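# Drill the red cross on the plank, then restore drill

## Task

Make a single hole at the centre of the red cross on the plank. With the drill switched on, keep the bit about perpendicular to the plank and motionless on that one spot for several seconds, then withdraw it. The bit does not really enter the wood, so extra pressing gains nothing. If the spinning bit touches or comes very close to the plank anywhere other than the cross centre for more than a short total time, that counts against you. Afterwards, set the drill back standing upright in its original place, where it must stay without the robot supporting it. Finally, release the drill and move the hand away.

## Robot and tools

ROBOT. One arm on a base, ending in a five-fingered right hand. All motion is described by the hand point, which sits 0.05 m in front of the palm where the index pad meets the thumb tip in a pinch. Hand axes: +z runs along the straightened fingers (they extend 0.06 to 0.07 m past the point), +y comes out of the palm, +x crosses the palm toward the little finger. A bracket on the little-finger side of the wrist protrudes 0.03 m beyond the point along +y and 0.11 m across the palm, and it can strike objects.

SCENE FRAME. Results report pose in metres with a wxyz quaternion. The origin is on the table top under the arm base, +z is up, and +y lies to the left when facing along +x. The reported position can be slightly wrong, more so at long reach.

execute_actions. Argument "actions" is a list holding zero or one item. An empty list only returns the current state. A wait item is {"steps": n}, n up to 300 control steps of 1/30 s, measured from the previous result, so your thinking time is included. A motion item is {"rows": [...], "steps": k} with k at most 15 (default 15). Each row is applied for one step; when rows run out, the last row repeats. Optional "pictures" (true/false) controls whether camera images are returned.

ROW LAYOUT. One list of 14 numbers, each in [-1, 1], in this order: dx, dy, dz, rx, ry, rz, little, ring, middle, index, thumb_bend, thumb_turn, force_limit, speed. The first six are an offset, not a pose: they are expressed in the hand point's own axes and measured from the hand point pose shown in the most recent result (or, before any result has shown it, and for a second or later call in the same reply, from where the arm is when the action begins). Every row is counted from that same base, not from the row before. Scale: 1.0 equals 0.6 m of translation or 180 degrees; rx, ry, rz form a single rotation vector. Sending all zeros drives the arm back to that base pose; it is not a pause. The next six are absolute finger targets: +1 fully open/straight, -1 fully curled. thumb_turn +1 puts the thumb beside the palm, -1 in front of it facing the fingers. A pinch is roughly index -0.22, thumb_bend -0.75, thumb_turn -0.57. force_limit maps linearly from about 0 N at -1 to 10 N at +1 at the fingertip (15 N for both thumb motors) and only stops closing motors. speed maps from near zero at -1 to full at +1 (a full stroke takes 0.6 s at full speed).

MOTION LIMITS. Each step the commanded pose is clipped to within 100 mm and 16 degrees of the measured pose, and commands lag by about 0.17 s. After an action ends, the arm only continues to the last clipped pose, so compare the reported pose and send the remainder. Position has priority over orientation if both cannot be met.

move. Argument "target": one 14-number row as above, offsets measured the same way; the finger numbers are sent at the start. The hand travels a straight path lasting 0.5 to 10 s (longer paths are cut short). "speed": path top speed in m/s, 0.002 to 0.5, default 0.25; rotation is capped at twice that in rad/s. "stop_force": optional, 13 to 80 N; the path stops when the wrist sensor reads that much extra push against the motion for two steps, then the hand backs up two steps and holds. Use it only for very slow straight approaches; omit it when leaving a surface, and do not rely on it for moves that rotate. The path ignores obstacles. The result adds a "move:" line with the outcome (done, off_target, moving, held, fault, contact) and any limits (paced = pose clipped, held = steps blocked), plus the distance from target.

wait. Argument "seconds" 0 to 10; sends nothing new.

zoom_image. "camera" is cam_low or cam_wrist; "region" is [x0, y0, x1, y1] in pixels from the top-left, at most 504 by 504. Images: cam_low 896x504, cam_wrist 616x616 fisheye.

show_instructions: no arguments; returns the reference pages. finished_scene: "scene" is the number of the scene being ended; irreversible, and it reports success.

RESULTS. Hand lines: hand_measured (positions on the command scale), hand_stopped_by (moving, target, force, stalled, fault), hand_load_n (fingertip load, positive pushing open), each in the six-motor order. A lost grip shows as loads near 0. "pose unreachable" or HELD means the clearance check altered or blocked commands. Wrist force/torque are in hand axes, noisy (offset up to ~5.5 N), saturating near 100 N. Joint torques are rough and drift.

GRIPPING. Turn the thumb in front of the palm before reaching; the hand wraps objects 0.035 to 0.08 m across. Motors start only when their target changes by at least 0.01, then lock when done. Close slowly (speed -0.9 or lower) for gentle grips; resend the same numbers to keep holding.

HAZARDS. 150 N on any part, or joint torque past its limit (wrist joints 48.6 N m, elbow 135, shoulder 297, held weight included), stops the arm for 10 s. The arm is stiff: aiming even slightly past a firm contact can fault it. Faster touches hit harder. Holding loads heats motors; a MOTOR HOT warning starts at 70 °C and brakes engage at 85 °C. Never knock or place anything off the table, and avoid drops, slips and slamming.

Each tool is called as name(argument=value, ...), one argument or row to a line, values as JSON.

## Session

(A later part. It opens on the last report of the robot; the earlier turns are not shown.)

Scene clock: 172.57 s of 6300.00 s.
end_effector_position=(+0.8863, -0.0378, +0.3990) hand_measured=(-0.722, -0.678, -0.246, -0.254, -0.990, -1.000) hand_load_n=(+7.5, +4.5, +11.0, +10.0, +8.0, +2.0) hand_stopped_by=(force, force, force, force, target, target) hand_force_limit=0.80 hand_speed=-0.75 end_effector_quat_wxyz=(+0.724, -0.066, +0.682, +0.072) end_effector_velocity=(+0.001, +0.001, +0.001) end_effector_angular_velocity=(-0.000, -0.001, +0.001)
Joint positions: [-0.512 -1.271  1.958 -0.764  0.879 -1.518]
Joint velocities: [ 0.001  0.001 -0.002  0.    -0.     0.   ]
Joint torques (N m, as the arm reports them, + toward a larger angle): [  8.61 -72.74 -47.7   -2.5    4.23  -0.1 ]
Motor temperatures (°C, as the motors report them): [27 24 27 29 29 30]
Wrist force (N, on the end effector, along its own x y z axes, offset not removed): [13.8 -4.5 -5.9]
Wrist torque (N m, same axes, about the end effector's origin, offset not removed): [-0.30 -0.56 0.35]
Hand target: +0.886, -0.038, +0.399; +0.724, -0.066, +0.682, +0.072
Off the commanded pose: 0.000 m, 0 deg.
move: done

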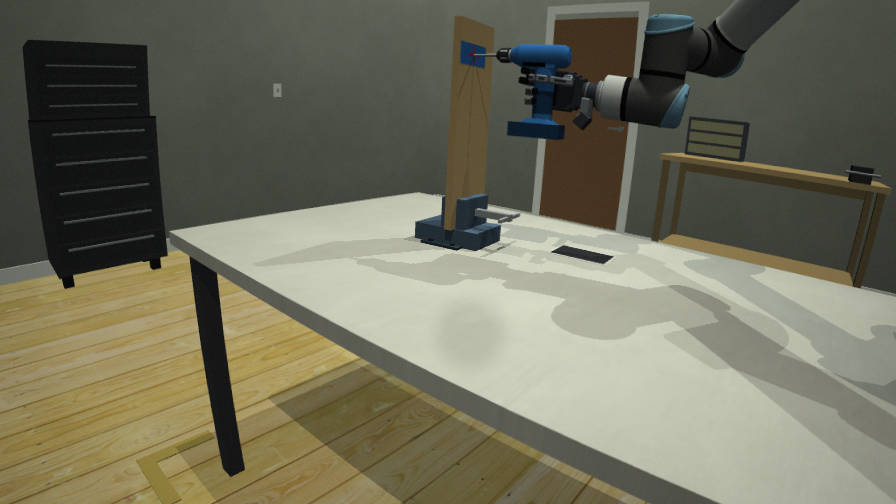

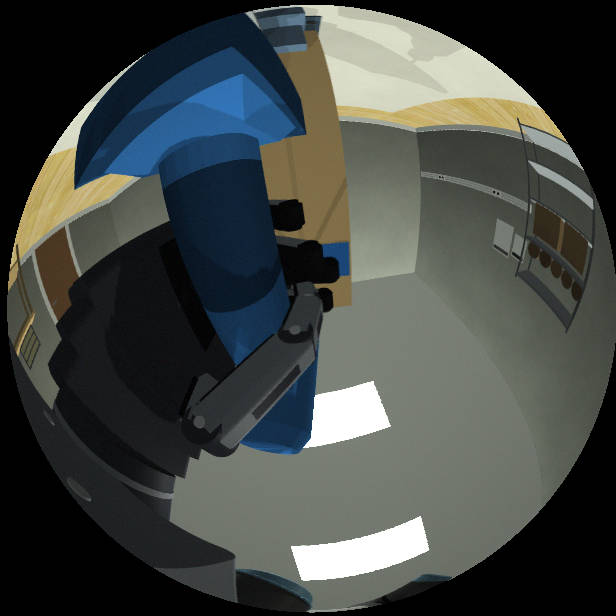

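move(
  target=[0, 0, 0, 0, 0, 0, -0.98, -0.98, 0.2, -0.08, -1, -1, 0.8, -0.75],
  speed=0.003,
)

move(
  target=[0, 0, 0, 0, 0, 0, -0.98, -0.98, 0.2, -0.08, -0.6, -1, 0.8, -0.8],
  speed=0.003,
)

zoom_image(
  camera="cam_low",
  region=[460, 30, 580, 120],
)

Scene clock: 177.83 s of 6300.00 s.
end_effector_position=(+0.8863, -0.0378, +0.3990) hand_measured=(-0.722, -0.678, +0.200, -0.080, -0.990, -1.000) hand_load_n=(+8.0, +5.0, +0.0, -2.0, +6.0, +3.0) hand_stopped_by=(force, force, target, target, target, target) hand_force_limit=0.80 hand_speed=-0.75 end_effector_quat_wxyz=(+0.724, -0.066, +0.682, +0.072) end_effector_velocity=(-0.000, -0.000, -0.000) end_effector_angular_velocity=(+0.000, +0.000, -0.000)
Joint positions: [-0.512 -1.271  1.958 -0.764  0.879 -1.518]
Joint velocities: [-0.    -0.     0.001  0.    -0.    -0.   ]
Joint torques (N m, as the arm reports them, + toward a larger angle): [  8.14 -74.82 -46.54  -2.57   1.88  -1.83]
Motor temperatures (°C, as the motors report them): [27 24 27 29 29 30]
Wrist force (N, on the end effector, along its own x y z axes, offset not removed): [11.3 -5.0 -7.8]
Wrist torque (N m, same axes, about the end effector's origin, offset not removed): [-1.20 -0.59 -0.09]
Hand target: +0.886, -0.038, +0.399; +0.724, -0.066, +0.682, +0.072
Off the commanded pose: 0.000 m, 0 deg.
move: done

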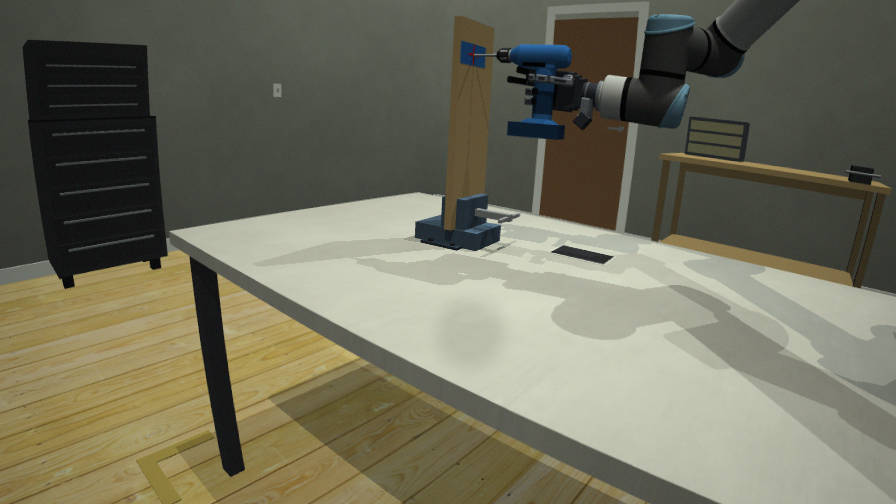

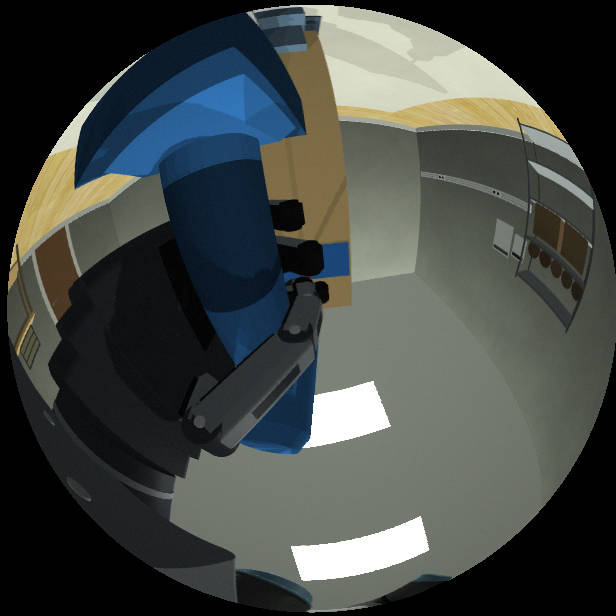

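Scene clock: 179.97 s of 6300.00 s.
end_effector_position=(+0.8863, -0.0378, +0.3990) hand_measured=(-0.722, -0.678, +0.200, -0.080, -0.600, -1.000) hand_load_n=(+5.0, +2.5, +0.0, -1.0, +0.0, +0.0) hand_stopped_by=(force, force, target, target, target, target) hand_force_limit=0.80 hand_speed=-0.80 end_effector_quat_wxyz=(+0.724, -0.066, +0.682, +0.072) end_effector_velocity=(+0.000, +0.000, -0.000) end_effector_angular_velocity=(-0.000, +0.000, +0.000)
Joint positions: [-0.512 -1.271  1.958 -0.764  0.879 -1.518]
Joint velocities: [ 0. -0.  0.  0.  0. -0.]
Joint torques (N m, as the arm reports them, + toward a larger angle): [  8.7  -73.61 -46.63  -2.39   1.58  -1.22]
Motor temperatures (°C, as the motors report them): [27 24 27 29 29 30]
Wrist force (N, on the end effector, along its own x y z axes, offset not removed): [12.2 -6.6 -4.2]
Wrist torque (N m, same axes, about the end effector's origin, offset not removed): [-0.87 -0.47 -0.04]
Hand target: +0.886, -0.038, +0.399; +0.724, -0.066, +0.682, +0.072
Off the commanded pose: 0.000 m, 0 deg.
move: done

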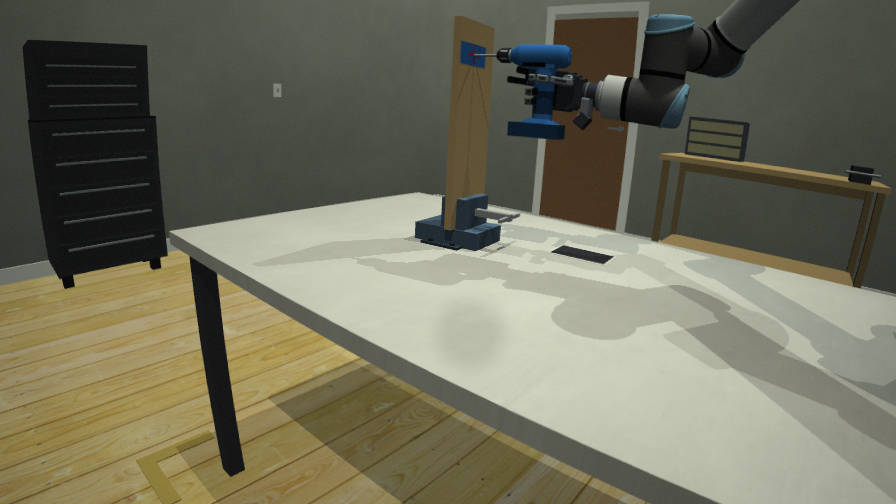

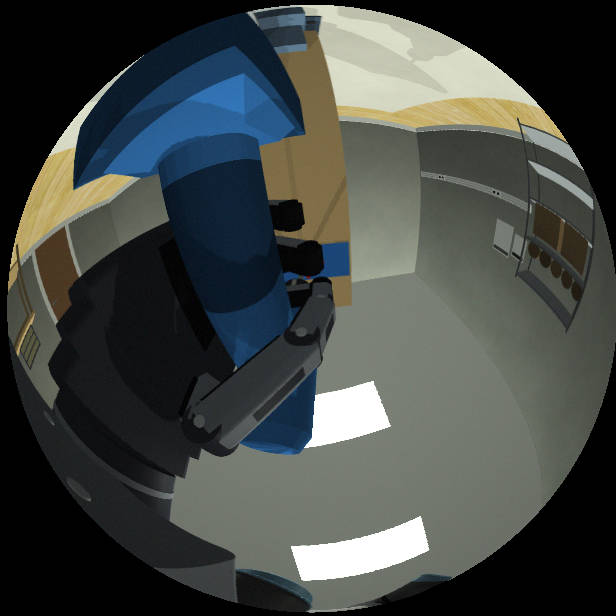

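Region (460, 30, 580, 120) of cam_low's 896x504 image, scaled by 4.200, with more detail than that image has; it fills the top 378 rows of this view, and the rest is white.

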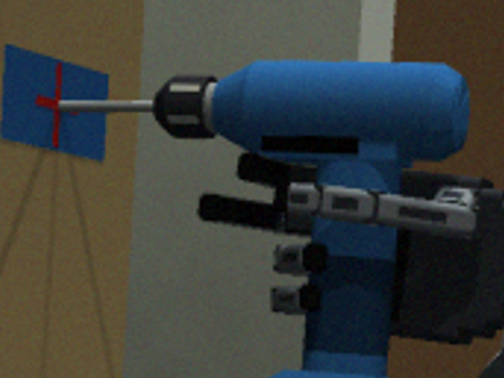

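move(
  target=[0, 0, 0, 0, 0, 0, -0.98, -0.98, 0.2, 0.0, -0.6, -0.68, 0.8, -0.8],
  speed=0.003,
)

move(
  target=[0, 0, 0, 0, 0, 0, -0.98, -0.98, 0.2, 0.0, -1, -0.68, 0.2, -0.8],
  speed=0.003,
)

zoom_image(
  camera="cam_low",
  region=[460, 30, 580, 120],
)

Scene clock: 189.70 s of 6300.00 s.
end_effector_position=(+0.8863, -0.0378, +0.3990) hand_measured=(-0.724, -0.678, +0.200, +0.000, -0.600, -0.680) hand_load_n=(+3.0, +0.5, +0.0, -2.5, +0.0, +0.0) hand_stopped_by=(force, force, target, target, target, target) hand_force_limit=0.80 hand_speed=-0.80 end_effector_quat_wxyz=(+0.724, -0.066, +0.682, +0.072) end_effector_velocity=(-0.001, -0.000, -0.001) end_effector_angular_velocity=(+0.000, +0.001, -0.001)
Joint positions: [-0.512 -1.271  1.958 -0.764  0.879 -1.518]
Joint velocities: [-0.001 -0.     0.001  0.    -0.    -0.   ]
Joint torques (N m, as the arm reports them, + toward a larger angle): [  9.1  -73.7  -46.15  -2.26   1.88   1.54]
Motor temperatures (°C, as the motors report them): [27 24 27 29 29 30]
Wrist force (N, on the end effector, along its own x y z axes, offset not removed): [6.6 2.3 -1.5]
Wrist torque (N m, same axes, about the end effector's origin, offset not removed): [0.30 0.34 0.16]
Hand target: +0.886, -0.038, +0.399; +0.724, -0.066, +0.682, +0.072
Off the commanded pose: 0.000 m, 0 deg.
move: done

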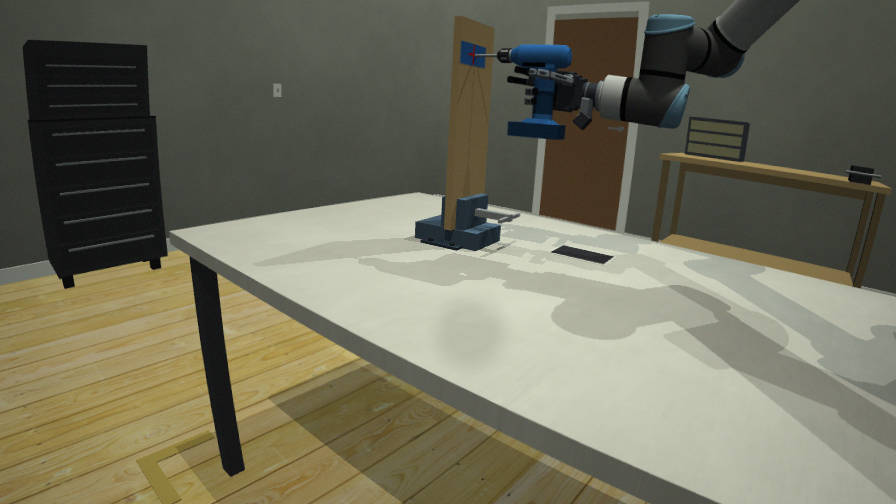

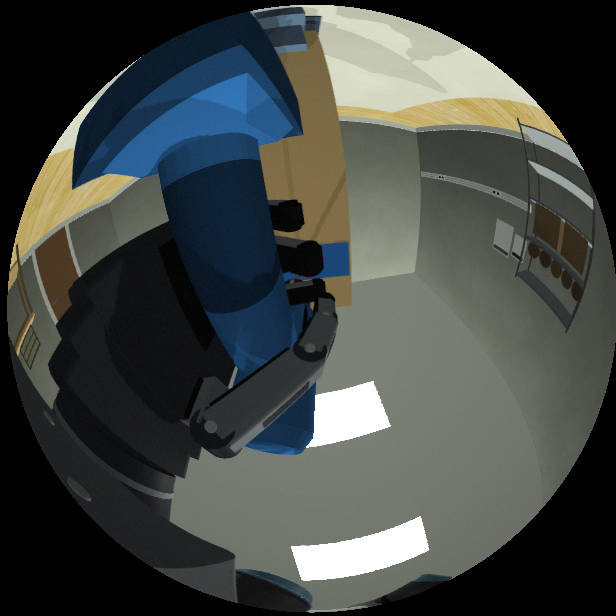

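Scene clock: 191.83 s of 6300.00 s.
end_effector_position=(+0.8863, -0.0378, +0.3990) hand_measured=(-0.724, -0.678, +0.200, +0.000, -0.986, -0.680) hand_load_n=(+3.0, +0.0, +0.0, -1.0, +9.0, +1.0) hand_stopped_by=(force, force, target, target, force, target) hand_force_limit=0.20 hand_speed=-0.80 end_effector_quat_wxyz=(+0.724, -0.066, +0.682, +0.072) end_effector_velocity=(+0.000, -0.000, +0.000) end_effector_angular_velocity=(-0.001, -0.000, -0.000)
Joint positions: [-0.512 -1.271  1.958 -0.764  0.879 -1.518]
Joint velocities: [-0.     0.001 -0.001  0.    -0.    -0.   ]
Joint torques (N m, as the arm reports them, + toward a larger angle): [  8.67 -74.04 -47.09  -2.23   1.85   1.44]
Motor temperatures (°C, as the motors report them): [27 24 27 29 29 30]
Wrist force (N, on the end effector, along its own x y z axes, offset not removed): [10.3 -7.0 -3.9]
Wrist torque (N m, same axes, about the end effector's origin, offset not removed): [-0.76 -0.14 -0.03]
Hand target: +0.886, -0.038, +0.399; +0.724, -0.066, +0.682, +0.072
Off the commanded pose: 0.000 m, 0 deg.
move: done

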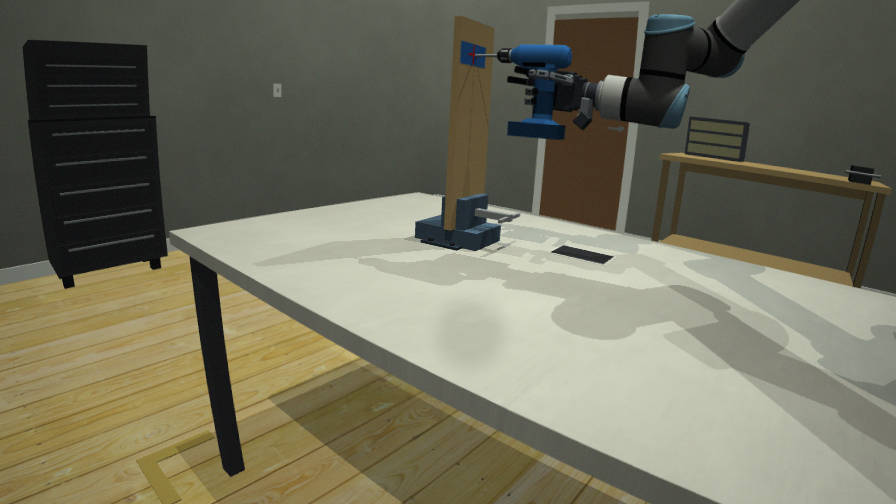

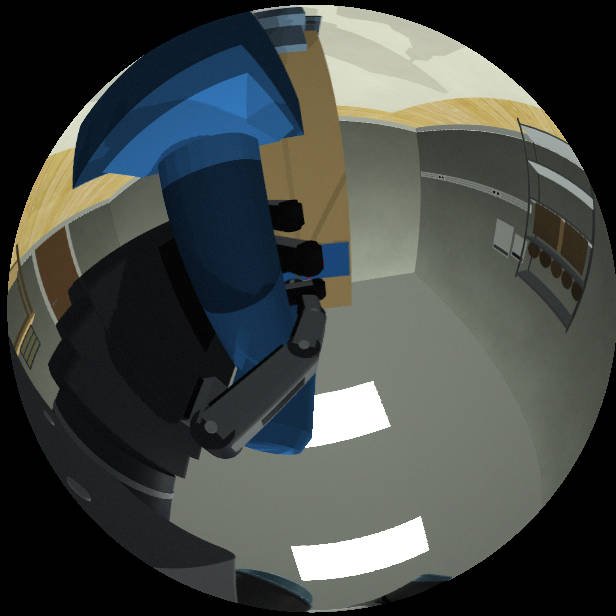

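Region (460, 30, 580, 120) of cam_low's 896x504 image, scaled by 4.200, with more detail than that image has; it fills the top 378 rows of this view, and the rest is white.

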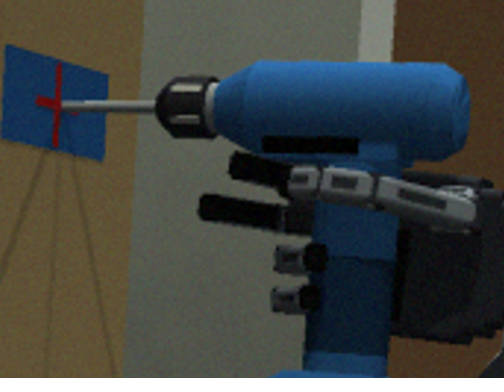

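move(
  target=[-0.004, 0.006, -0.07, 0, 0, 0, -1, -1, 0.2, 0.0, -1, -0.68, 0.8, -0.8],
  speed=0.03,
)

move(
  target=[0, 0, 0, 0, 0, 0, -1, -1, -0.35, 0.0, -1, -0.68, 0.8, -0.8],
  speed=0.003,
)

zoom_image(
  camera="cam_low",
  region=[460, 30, 600, 140],
)

Scene clock: 197.73 s of 6300.00 s.
end_effector_position=(+0.8447, -0.0424, +0.3988) hand_measured=(-0.752, -0.708, +0.200, +0.000, -0.986, -0.680) hand_load_n=(+10.5, +9.0, +0.0, -2.0, +9.0, +2.0) hand_stopped_by=(force, force, target, target, force, target) hand_force_limit=0.80 hand_speed=-0.80 end_effector_quat_wxyz=(+0.724, -0.066, +0.682, +0.072) end_effector_velocity=(-0.003, -0.000, -0.000) end_effector_angular_velocity=(+0.000, +0.000, +0.000)
Joint positions: [-0.552 -1.328  2.036 -0.789  0.839 -1.514]
Joint velocities: [-0.002 -0.003  0.005 -0.001 -0.003  0.   ]
Joint torques (N m, as the arm reports them, + toward a larger angle): [-13.31 -83.61 -31.19  -6.8   -3.97   1.54]
Motor temperatures (°C, as the motors report them): [27 24 27 29 29 30]
Wrist force (N, on the end effector, along its own x y z axes, offset not removed): [10.8 1.6 -3.8]
Wrist torque (N m, same axes, about the end effector's origin, offset not removed): [0.54 0.09 0.25]
Hand target: +0.844, -0.042, +0.399; +0.724, -0.066, +0.682, +0.072
Off the commanded pose: 0.000 m, 0 deg.
move: done

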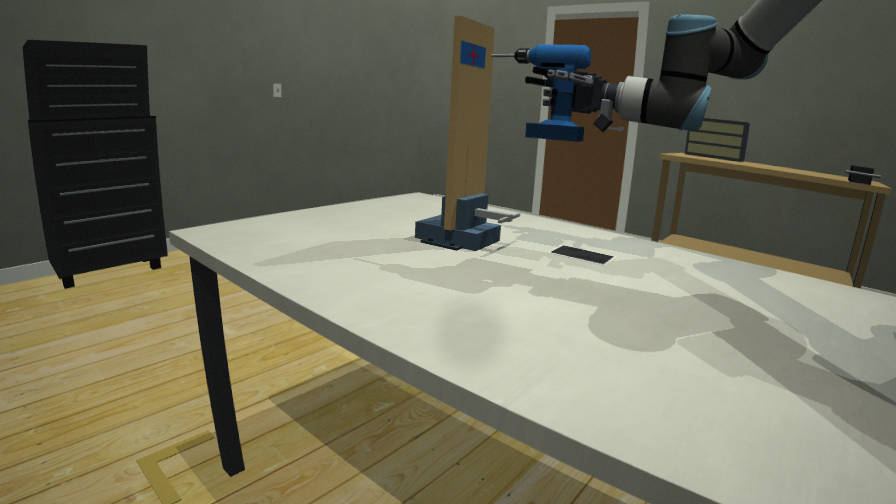

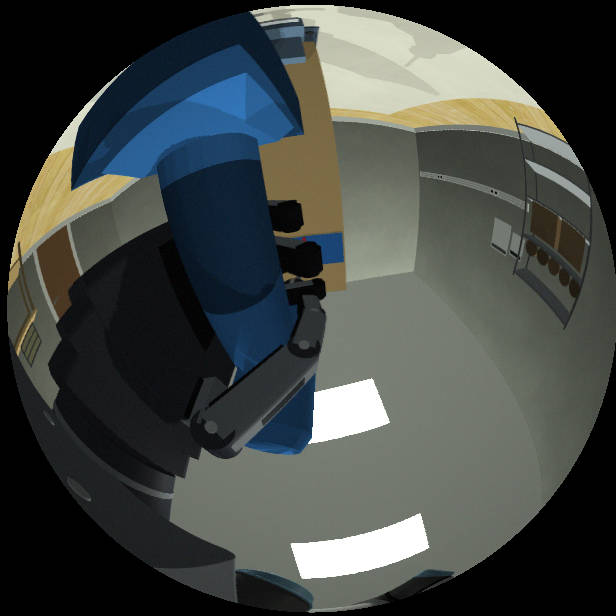

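Scene clock: 199.67 s of 6300.00 s.
end_effector_position=(+0.8447, -0.0424, +0.3988) hand_measured=(-0.752, -0.708, -0.348, +0.000, -0.986, -0.680) hand_load_n=(+9.5, +8.0, +4.0, -3.5, +9.5, +1.5) hand_stopped_by=(force, force, target, target, force, target) hand_force_limit=0.80 hand_speed=-0.80 end_effector_quat_wxyz=(+0.724, -0.066, +0.682, +0.072) end_effector_velocity=(-0.000, +0.000, -0.001) end_effector_angular_velocity=(+0.001, +0.001, +0.000)
Joint positions: [-0.552 -1.328  2.036 -0.789  0.839 -1.514]
Joint velocities: [0.    0.    0.001 0.001 0.    0.   ]
Joint torques (N m, as the arm reports them, + toward a larger angle): [  9.73 -52.39 -47.45  -1.56   4.49  -1.18]
Motor temperatures (°C, as the motors report them): [27 24 27 29 29 30]
Wrist force (N, on the end effector, along its own x y z axes, offset not removed): [11.3 -1.3 0.7]
Wrist torque (N m, same axes, about the end effector's origin, offset not removed): [-0.24 -0.41 0.35]
Hand target: +0.845, -0.042, +0.399; +0.724, -0.066, +0.682, +0.072
Off the commanded pose: 0.000 m, 0 deg.
move: done

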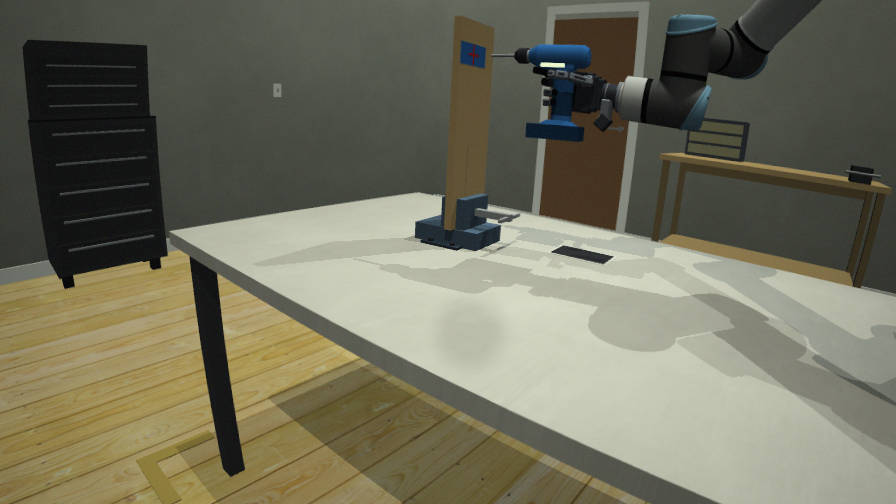

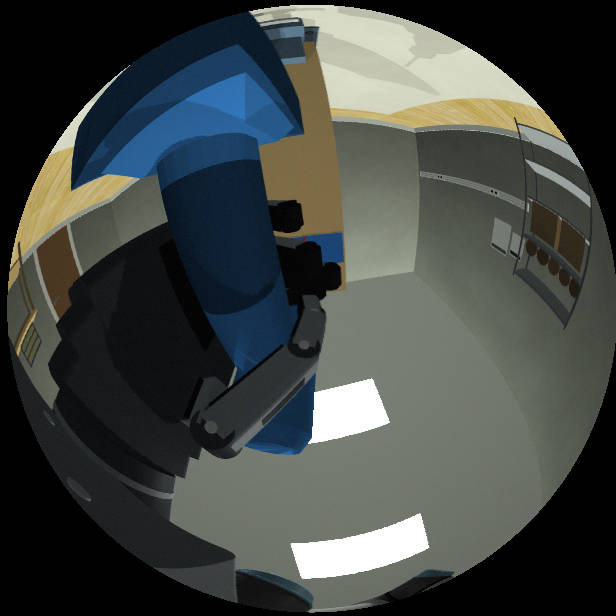

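Region (460, 30, 600, 140) of cam_low's 896x504 image, scaled by 3.600, with more detail than that image has; it fills the top 396 rows of this view, and the rest is white.

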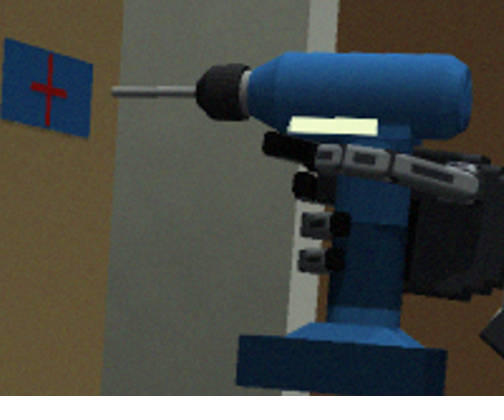

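Works with the middle finger. Release, then re-approach.

move(
  target=[0, 0, 0, 0, 0, 0, -1, -1, 0.0, 0.0, -1, -0.68, 0.8, -0.75],
  speed=0.003,
)

Scene clock: 202.27 s of 6300.00 s.
end_effector_position=(+0.8447, -0.0424, +0.3988) hand_measured=(-0.752, -0.708, +0.000, +0.000, -0.986, -0.680) hand_load_n=(+10.0, +8.5, +0.0, -2.0, +9.0, +1.5) hand_stopped_by=(force, force, target, target, force, target) hand_force_limit=0.80 hand_speed=-0.75 end_effector_quat_wxyz=(+0.724, -0.066, +0.682, +0.072) end_effector_velocity=(+0.000, -0.000, +0.001) end_effector_angular_velocity=(-0.001, -0.002, -0.000)
Joint positions: [-0.552 -1.328  2.036 -0.789  0.839 -1.514]
Joint velocities: [-0.    -0.001 -0.001 -0.     0.     0.   ]
Joint torques (N m, as the arm reports them, + toward a larger angle): [ 11.05 -51.15 -46.95  -1.77   4.41  -0.32]
Motor temperatures (°C, as the motors report them): [27 24 27 29 29 30]
Wrist force (N, on the end effector, along its own x y z axes, offset not removed): [10.3 -5.9 -5.3]
Wrist torque (N m, same axes, about the end effector's origin, offset not removed): [-0.53 0.12 0.21]
Hand target: +0.845, -0.042, +0.399; +0.724, -0.066, +0.682, +0.072
Off the commanded pose: 0.000 m, 0 deg.
move: done

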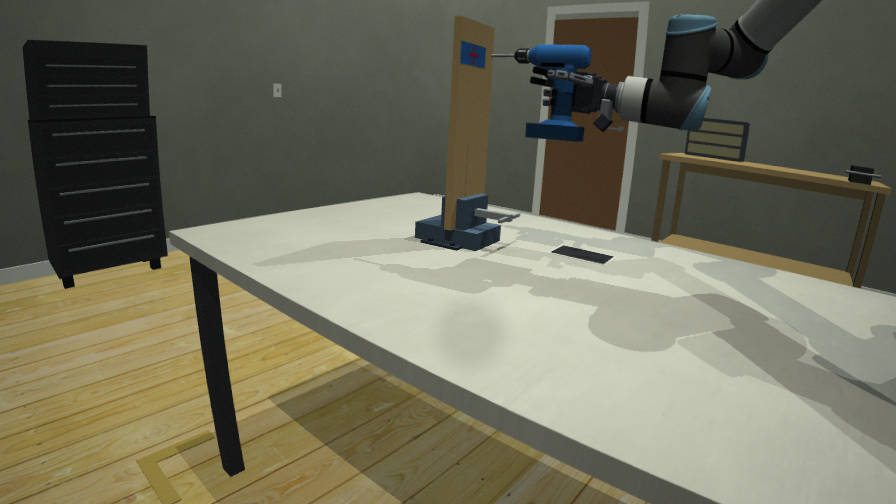

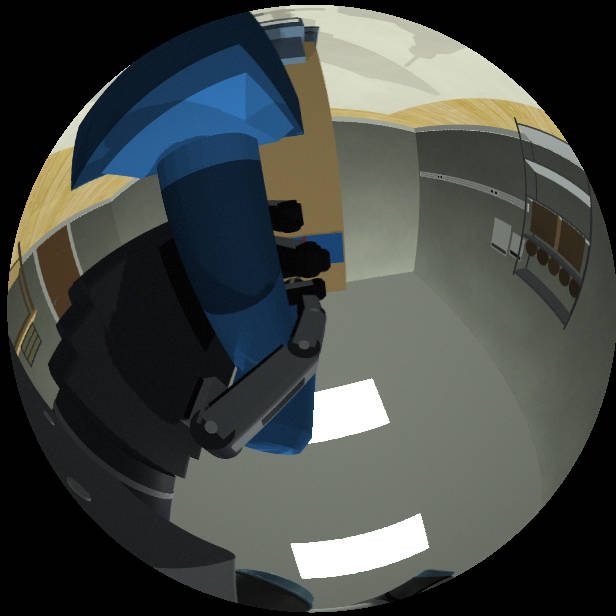

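move(
  target=[0.002, -0.001, 0.058, 0, 0, 0, -1, -1, 0.0, 0.0, -1, -0.68, 0.8, -0.75],
  speed=0.02,
)

zoom_image(
  camera="cam_low",
  region=[440, 30, 520, 110],
)

Scene clock: 207.97 s of 6300.00 s.
end_effector_position=(+0.8786, -0.0363, +0.3997) hand_measured=(-0.752, -0.708, +0.000, +0.000, -0.986, -0.680) hand_load_n=(+10.0, +8.5, +0.0, -2.0, +9.0, +1.5) hand_stopped_by=(force, force, target, target, force, target) hand_force_limit=0.80 hand_speed=-0.75 end_effector_quat_wxyz=(+0.724, -0.066, +0.682, +0.072) end_effector_velocity=(+0.003, +0.001, -0.001) end_effector_angular_velocity=(+0.000, +0.001, +0.000)
Joint positions: [-0.515 -1.283  1.973 -0.768  0.875 -1.518]
Joint velocities: [ 0.003  0.005 -0.005  0.002  0.003 -0.001]
Joint torques (N m, as the arm reports them, + toward a larger angle): [ 11.78 -54.83 -47.58  -1.82   4.4   -1.66]
Motor temperatures (°C, as the motors report them): [27 24 27 29 29 30]
Wrist force (N, on the end effector, along its own x y z axes, offset not removed): [13.4 1.7 2.0]
Wrist torque (N m, same axes, about the end effector's origin, offset not removed): [-0.01 -0.73 0.58]
Hand target: +0.879, -0.036, +0.400; +0.724, -0.066, +0.682, +0.072
Off the commanded pose: 0.000 m, 0 deg.
move: done

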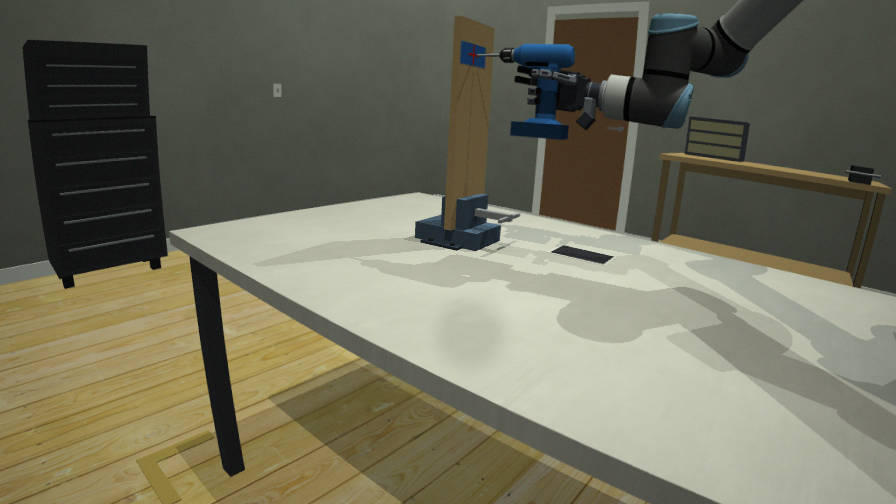

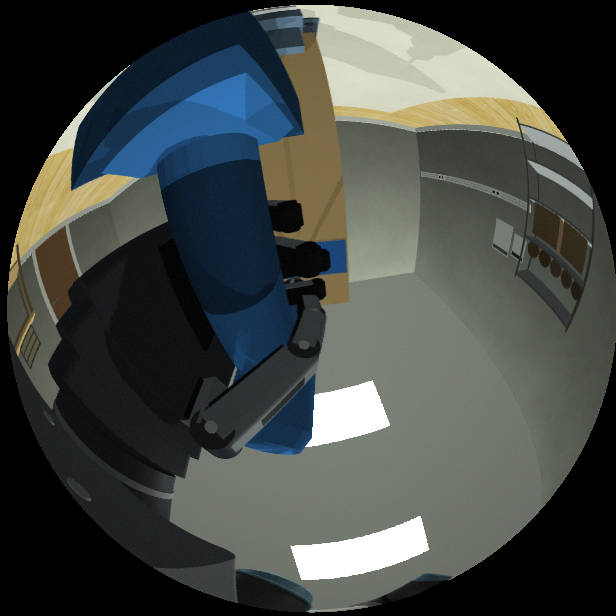

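Region (440, 30, 520, 110) of cam_low's 896x504 image, scaled by 6.300, with more detail than that image has.

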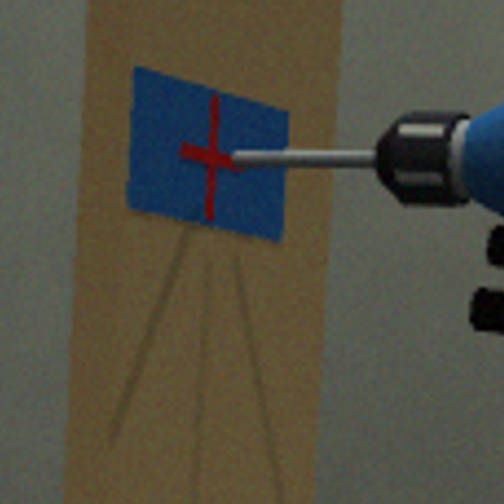

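move(
  target=[0.0008, 0.003, 0.016, 0, 0, 0, -1, -1, 0.0, 0.0, -1, -0.68, 0.8, -0.75],
  speed=0.003,
  stop_force=13,
)

zoom_image(
  camera="cam_low",
  region=[440, 30, 520, 110],
)

Scene clock: 214.53 s of 6300.00 s.
end_effector_position=(+0.8861, -0.0332, +0.3997) hand_measured=(-0.752, -0.708, +0.000, +0.000, -0.986, -0.680) hand_load_n=(+9.5, +7.5, +0.0, -2.0, +9.5, +1.0) hand_stopped_by=(force, force, target, target, force, target) hand_force_limit=0.80 hand_speed=-0.75 end_effector_quat_wxyz=(+0.724, -0.066, +0.682, +0.072) end_effector_velocity=(-0.000, -0.001, -0.000) end_effector_angular_velocity=(+0.000, +0.000, -0.001)
Joint positions: [-0.505 -1.274  1.96  -0.763  0.885 -1.519]
Joint velocities: [-0.001  0.     0.    -0.    -0.     0.   ]
Joint torques (N m, as the arm reports them, + toward a larger angle): [ -8.65 -92.32 -40.41  -6.76  -1.13  -1.03]
Motor temperatures (°C, as the motors report them): [27 24 27 29 29 30]
Wrist force (N, on the end effector, along its own x y z axes, offset not removed): [11.5 -1.7 -18.3]
Wrist torque (N m, same axes, about the end effector's origin, offset not removed): [0.17 -0.36 0.13]
Hand target: +0.886, -0.033, +0.400; +0.724, -0.066, +0.682, +0.072
Off the commanded pose: 0.002 m, 0 deg.
move: contact

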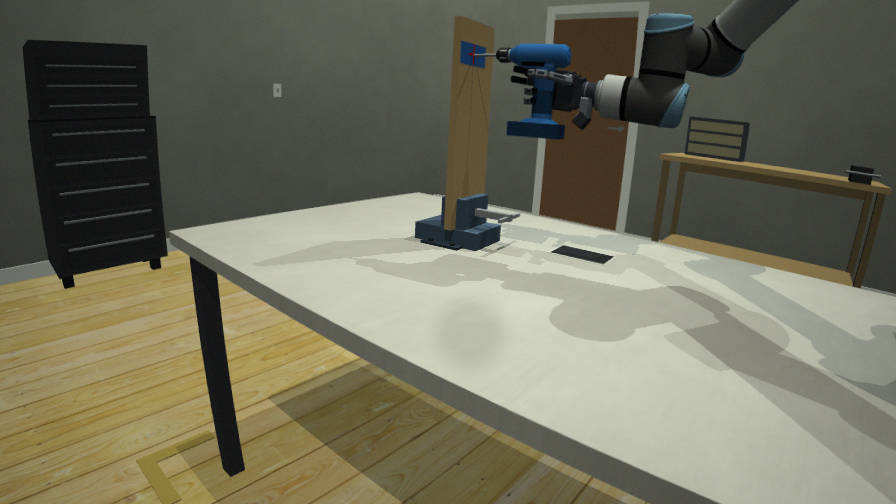

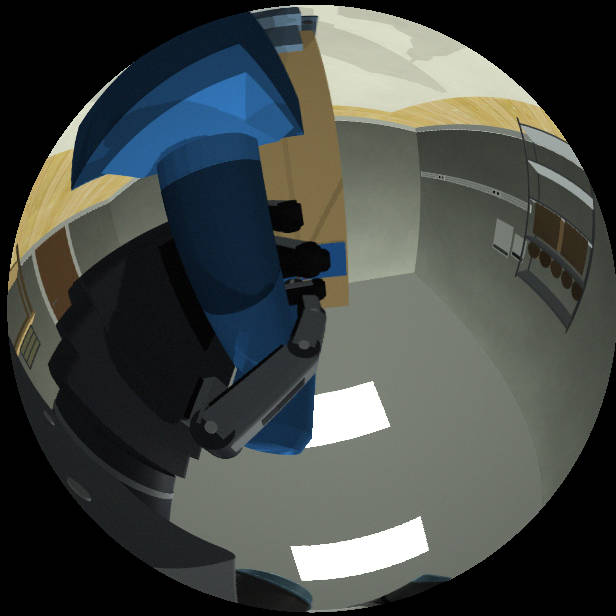

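Region (440, 30, 520, 110) of cam_low's 896x504 image, scaled by 6.300, with more detail than that image has.

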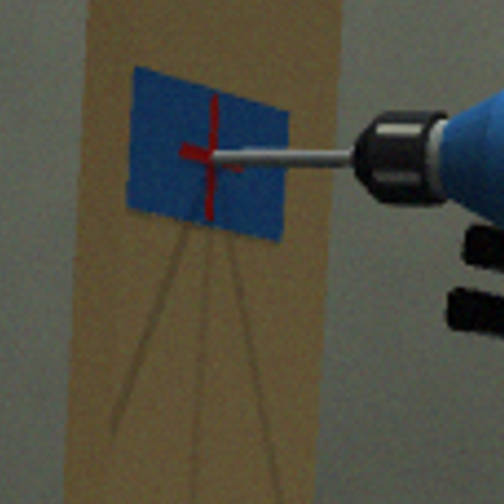

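move(
  target=[0, 0, 0, 0, 0, 0, -1, -1, -0.37, 0.0, -1, -0.68, 0.8, -0.75],
  speed=0.003,
)

zoom_image(
  camera="cam_low",
  region=[440, 30, 560, 110],
)

Scene clock: 217.37 s of 6300.00 s.
end_effector_position=(+0.8861, -0.0333, +0.3997) hand_measured=(-0.752, -0.708, -0.368, +0.000, -0.986, -0.680) hand_load_n=(+9.0, +7.0, +5.0, -3.0, +9.5, +0.5) hand_stopped_by=(force, force, target, target, force, target) hand_force_limit=0.80 hand_speed=-0.75 end_effector_quat_wxyz=(+0.724, -0.066, +0.682, +0.072) end_effector_velocity=(-0.000, -0.001, -0.001) end_effector_angular_velocity=(+0.000, +0.001, -0.001)
Joint positions: [-0.505 -1.274  1.96  -0.763  0.885 -1.519]
Joint velocities: [-0.001  0.001  0.001 -0.    -0.    -0.   ]
Joint torques (N m, as the arm reports them, + toward a larger angle): [ 13.53 -57.51 -51.67  -2.55   3.84  -1.88]
Motor temperatures (°C, as the motors report them): [27 24 27 29 29 30]
Wrist force (N, on the end effector, along its own x y z axes, offset not removed): [10.6 -3.6 -15.6]
Wrist torque (N m, same axes, about the end effector's origin, offset not removed): [0.47 -0.15 0.29]
Hand target: +0.886, -0.033, +0.400; +0.724, -0.066, +0.682, +0.072
Off the commanded pose: 0.000 m, 0 deg.
move: done

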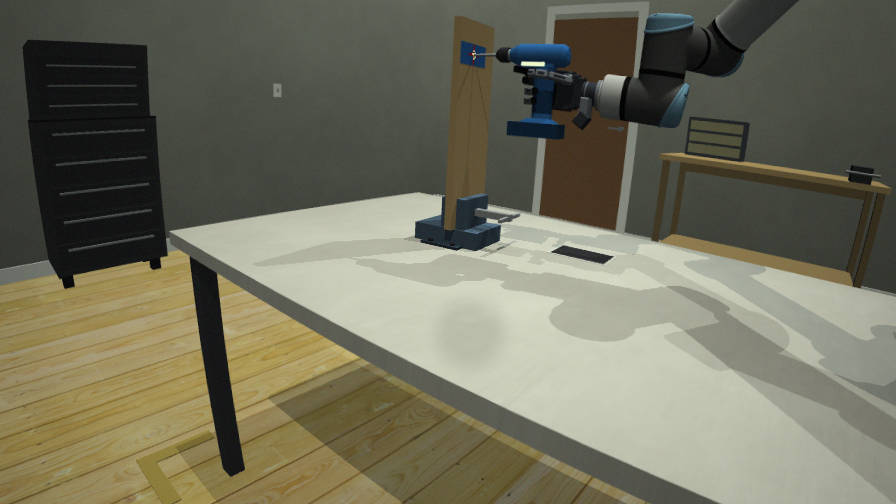

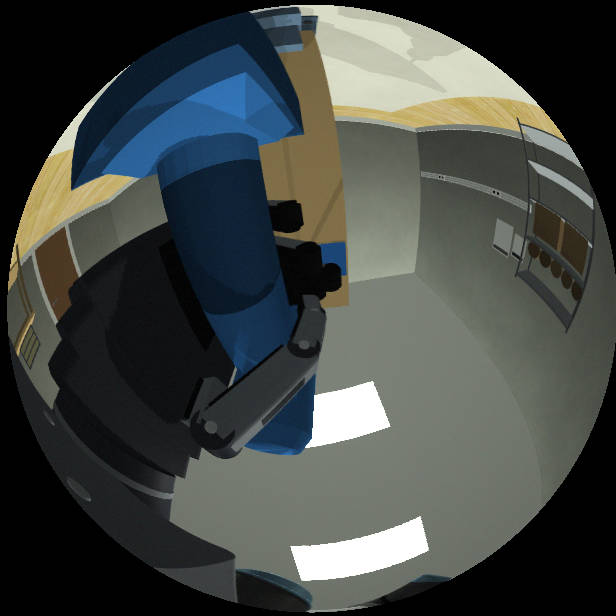

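Region (440, 30, 560, 110) of cam_low's 896x504 image, scaled by 4.200, with more detail than that image has.

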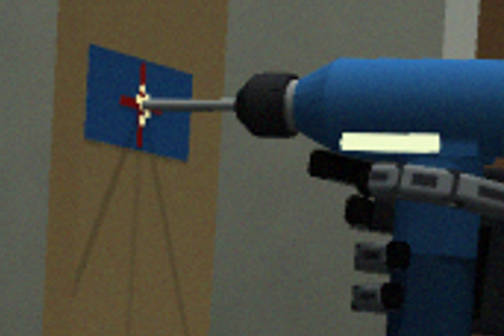

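wait(
  seconds=4,
)

zoom_image(
  camera="cam_low",
  region=[440, 30, 560, 110],
)

Scene clock: 222.77 s of 6300.00 s.
end_effector_position=(+0.8861, -0.0332, +0.3997) hand_measured=(-0.752, -0.708, -0.368, +0.000, -0.986, -0.680) hand_load_n=(+9.0, +7.0, +5.0, -3.0, +9.5, +0.5) hand_stopped_by=(force, force, target, target, force, target) hand_force_limit=0.80 hand_speed=-0.75 end_effector_quat_wxyz=(+0.724, -0.066, +0.682, +0.072) end_effector_velocity=(+0.000, -0.000, +0.000) end_effector_angular_velocity=(-0.000, -0.001, -0.000)
Joint positions: [-0.505 -1.274  1.96  -0.763  0.885 -1.519]
Joint velocities: [-0.     0.    -0.001 -0.    -0.     0.   ]
Joint torques (N m, as the arm reports them, + toward a larger angle): [ 13.04 -57.27 -46.12  -4.8   -3.71  -1.86]
Motor temperatures (°C, as the motors report them): [27 24 27 29 29 30]
Wrist force (N, on the end effector, along its own x y z axes, offset not removed): [15.6 -1.6 -13.2]
Wrist torque (N m, same axes, about the end effector's origin, offset not removed): [0.73 -0.97 0.65]
Hand target: +0.886, -0.033, +0.400; +0.724, -0.066, +0.682, +0.072
Off the commanded pose: 0.000 m, 0 deg.
Steps of this call (steps 1 to 162: nothing new was sent). Readings (end_effector_position | what the end effector reports):
1: (+0.8861, -0.0333, +0.3997) | hand_measured=(-0.752, -0.708, -0.368, +0.000, -0.986, -0.680) hand_load_n=(+9.0, +7.0, +5.0, -3.0, +9.5, +0.5) hand_stopped_by=(force, force, target, target, force, target) hand_force_limit=0.80 hand_speed=-0.75
2: (+0.8861, -0.0333, +0.3997) | hand_measured=(-0.752, -0.708, -0.368, +0.000, -0.986, -0.680) hand_load_n=(+9.0, +7.0, +5.0, -3.0, +9.5, +0.5) hand_stopped_by=(force, force, target, target, force, target) hand_force_limit=0.80 hand_speed=-0.75
4: (+0.8861, -0.0333, +0.3997) | hand_measured=(-0.752, -0.708, -0.368, +0.000, -0.986, -0.680) hand_load_n=(+9.0, +7.0, +5.0, -3.0, +9.5, +0.5) hand_stopped_by=(force, force, target, target, force, target) hand_force_limit=0.80 hand_speed=-0.75
8: (+0.8862, -0.0333, +0.3997) | hand_measured=(-0.752, -0.708, -0.368, +0.000, -0.986, -0.680) hand_load_n=(+9.0, +7.0, +5.0, -3.0, +9.5, +0.5) hand_stopped_by=(force, force, target, target, force, target) hand_force_limit=0.80 hand_speed=-0.75
162: the state above

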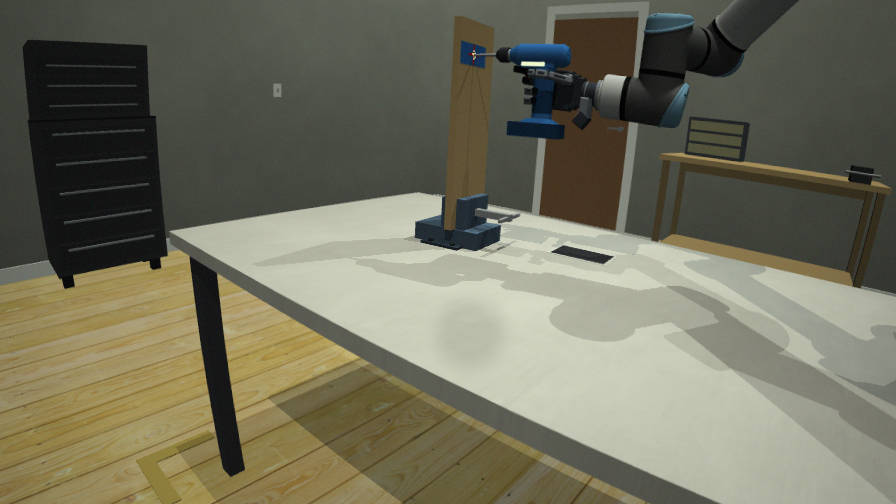

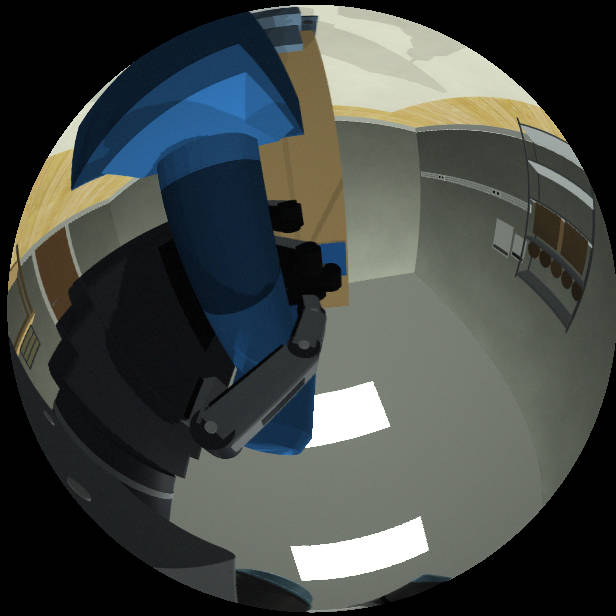

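Region (440, 30, 560, 110) of cam_low's 896x504 image, scaled by 4.200, with more detail than that image has.

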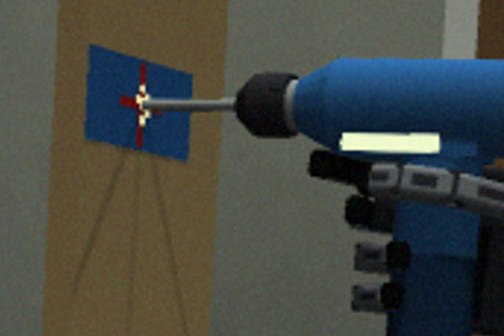

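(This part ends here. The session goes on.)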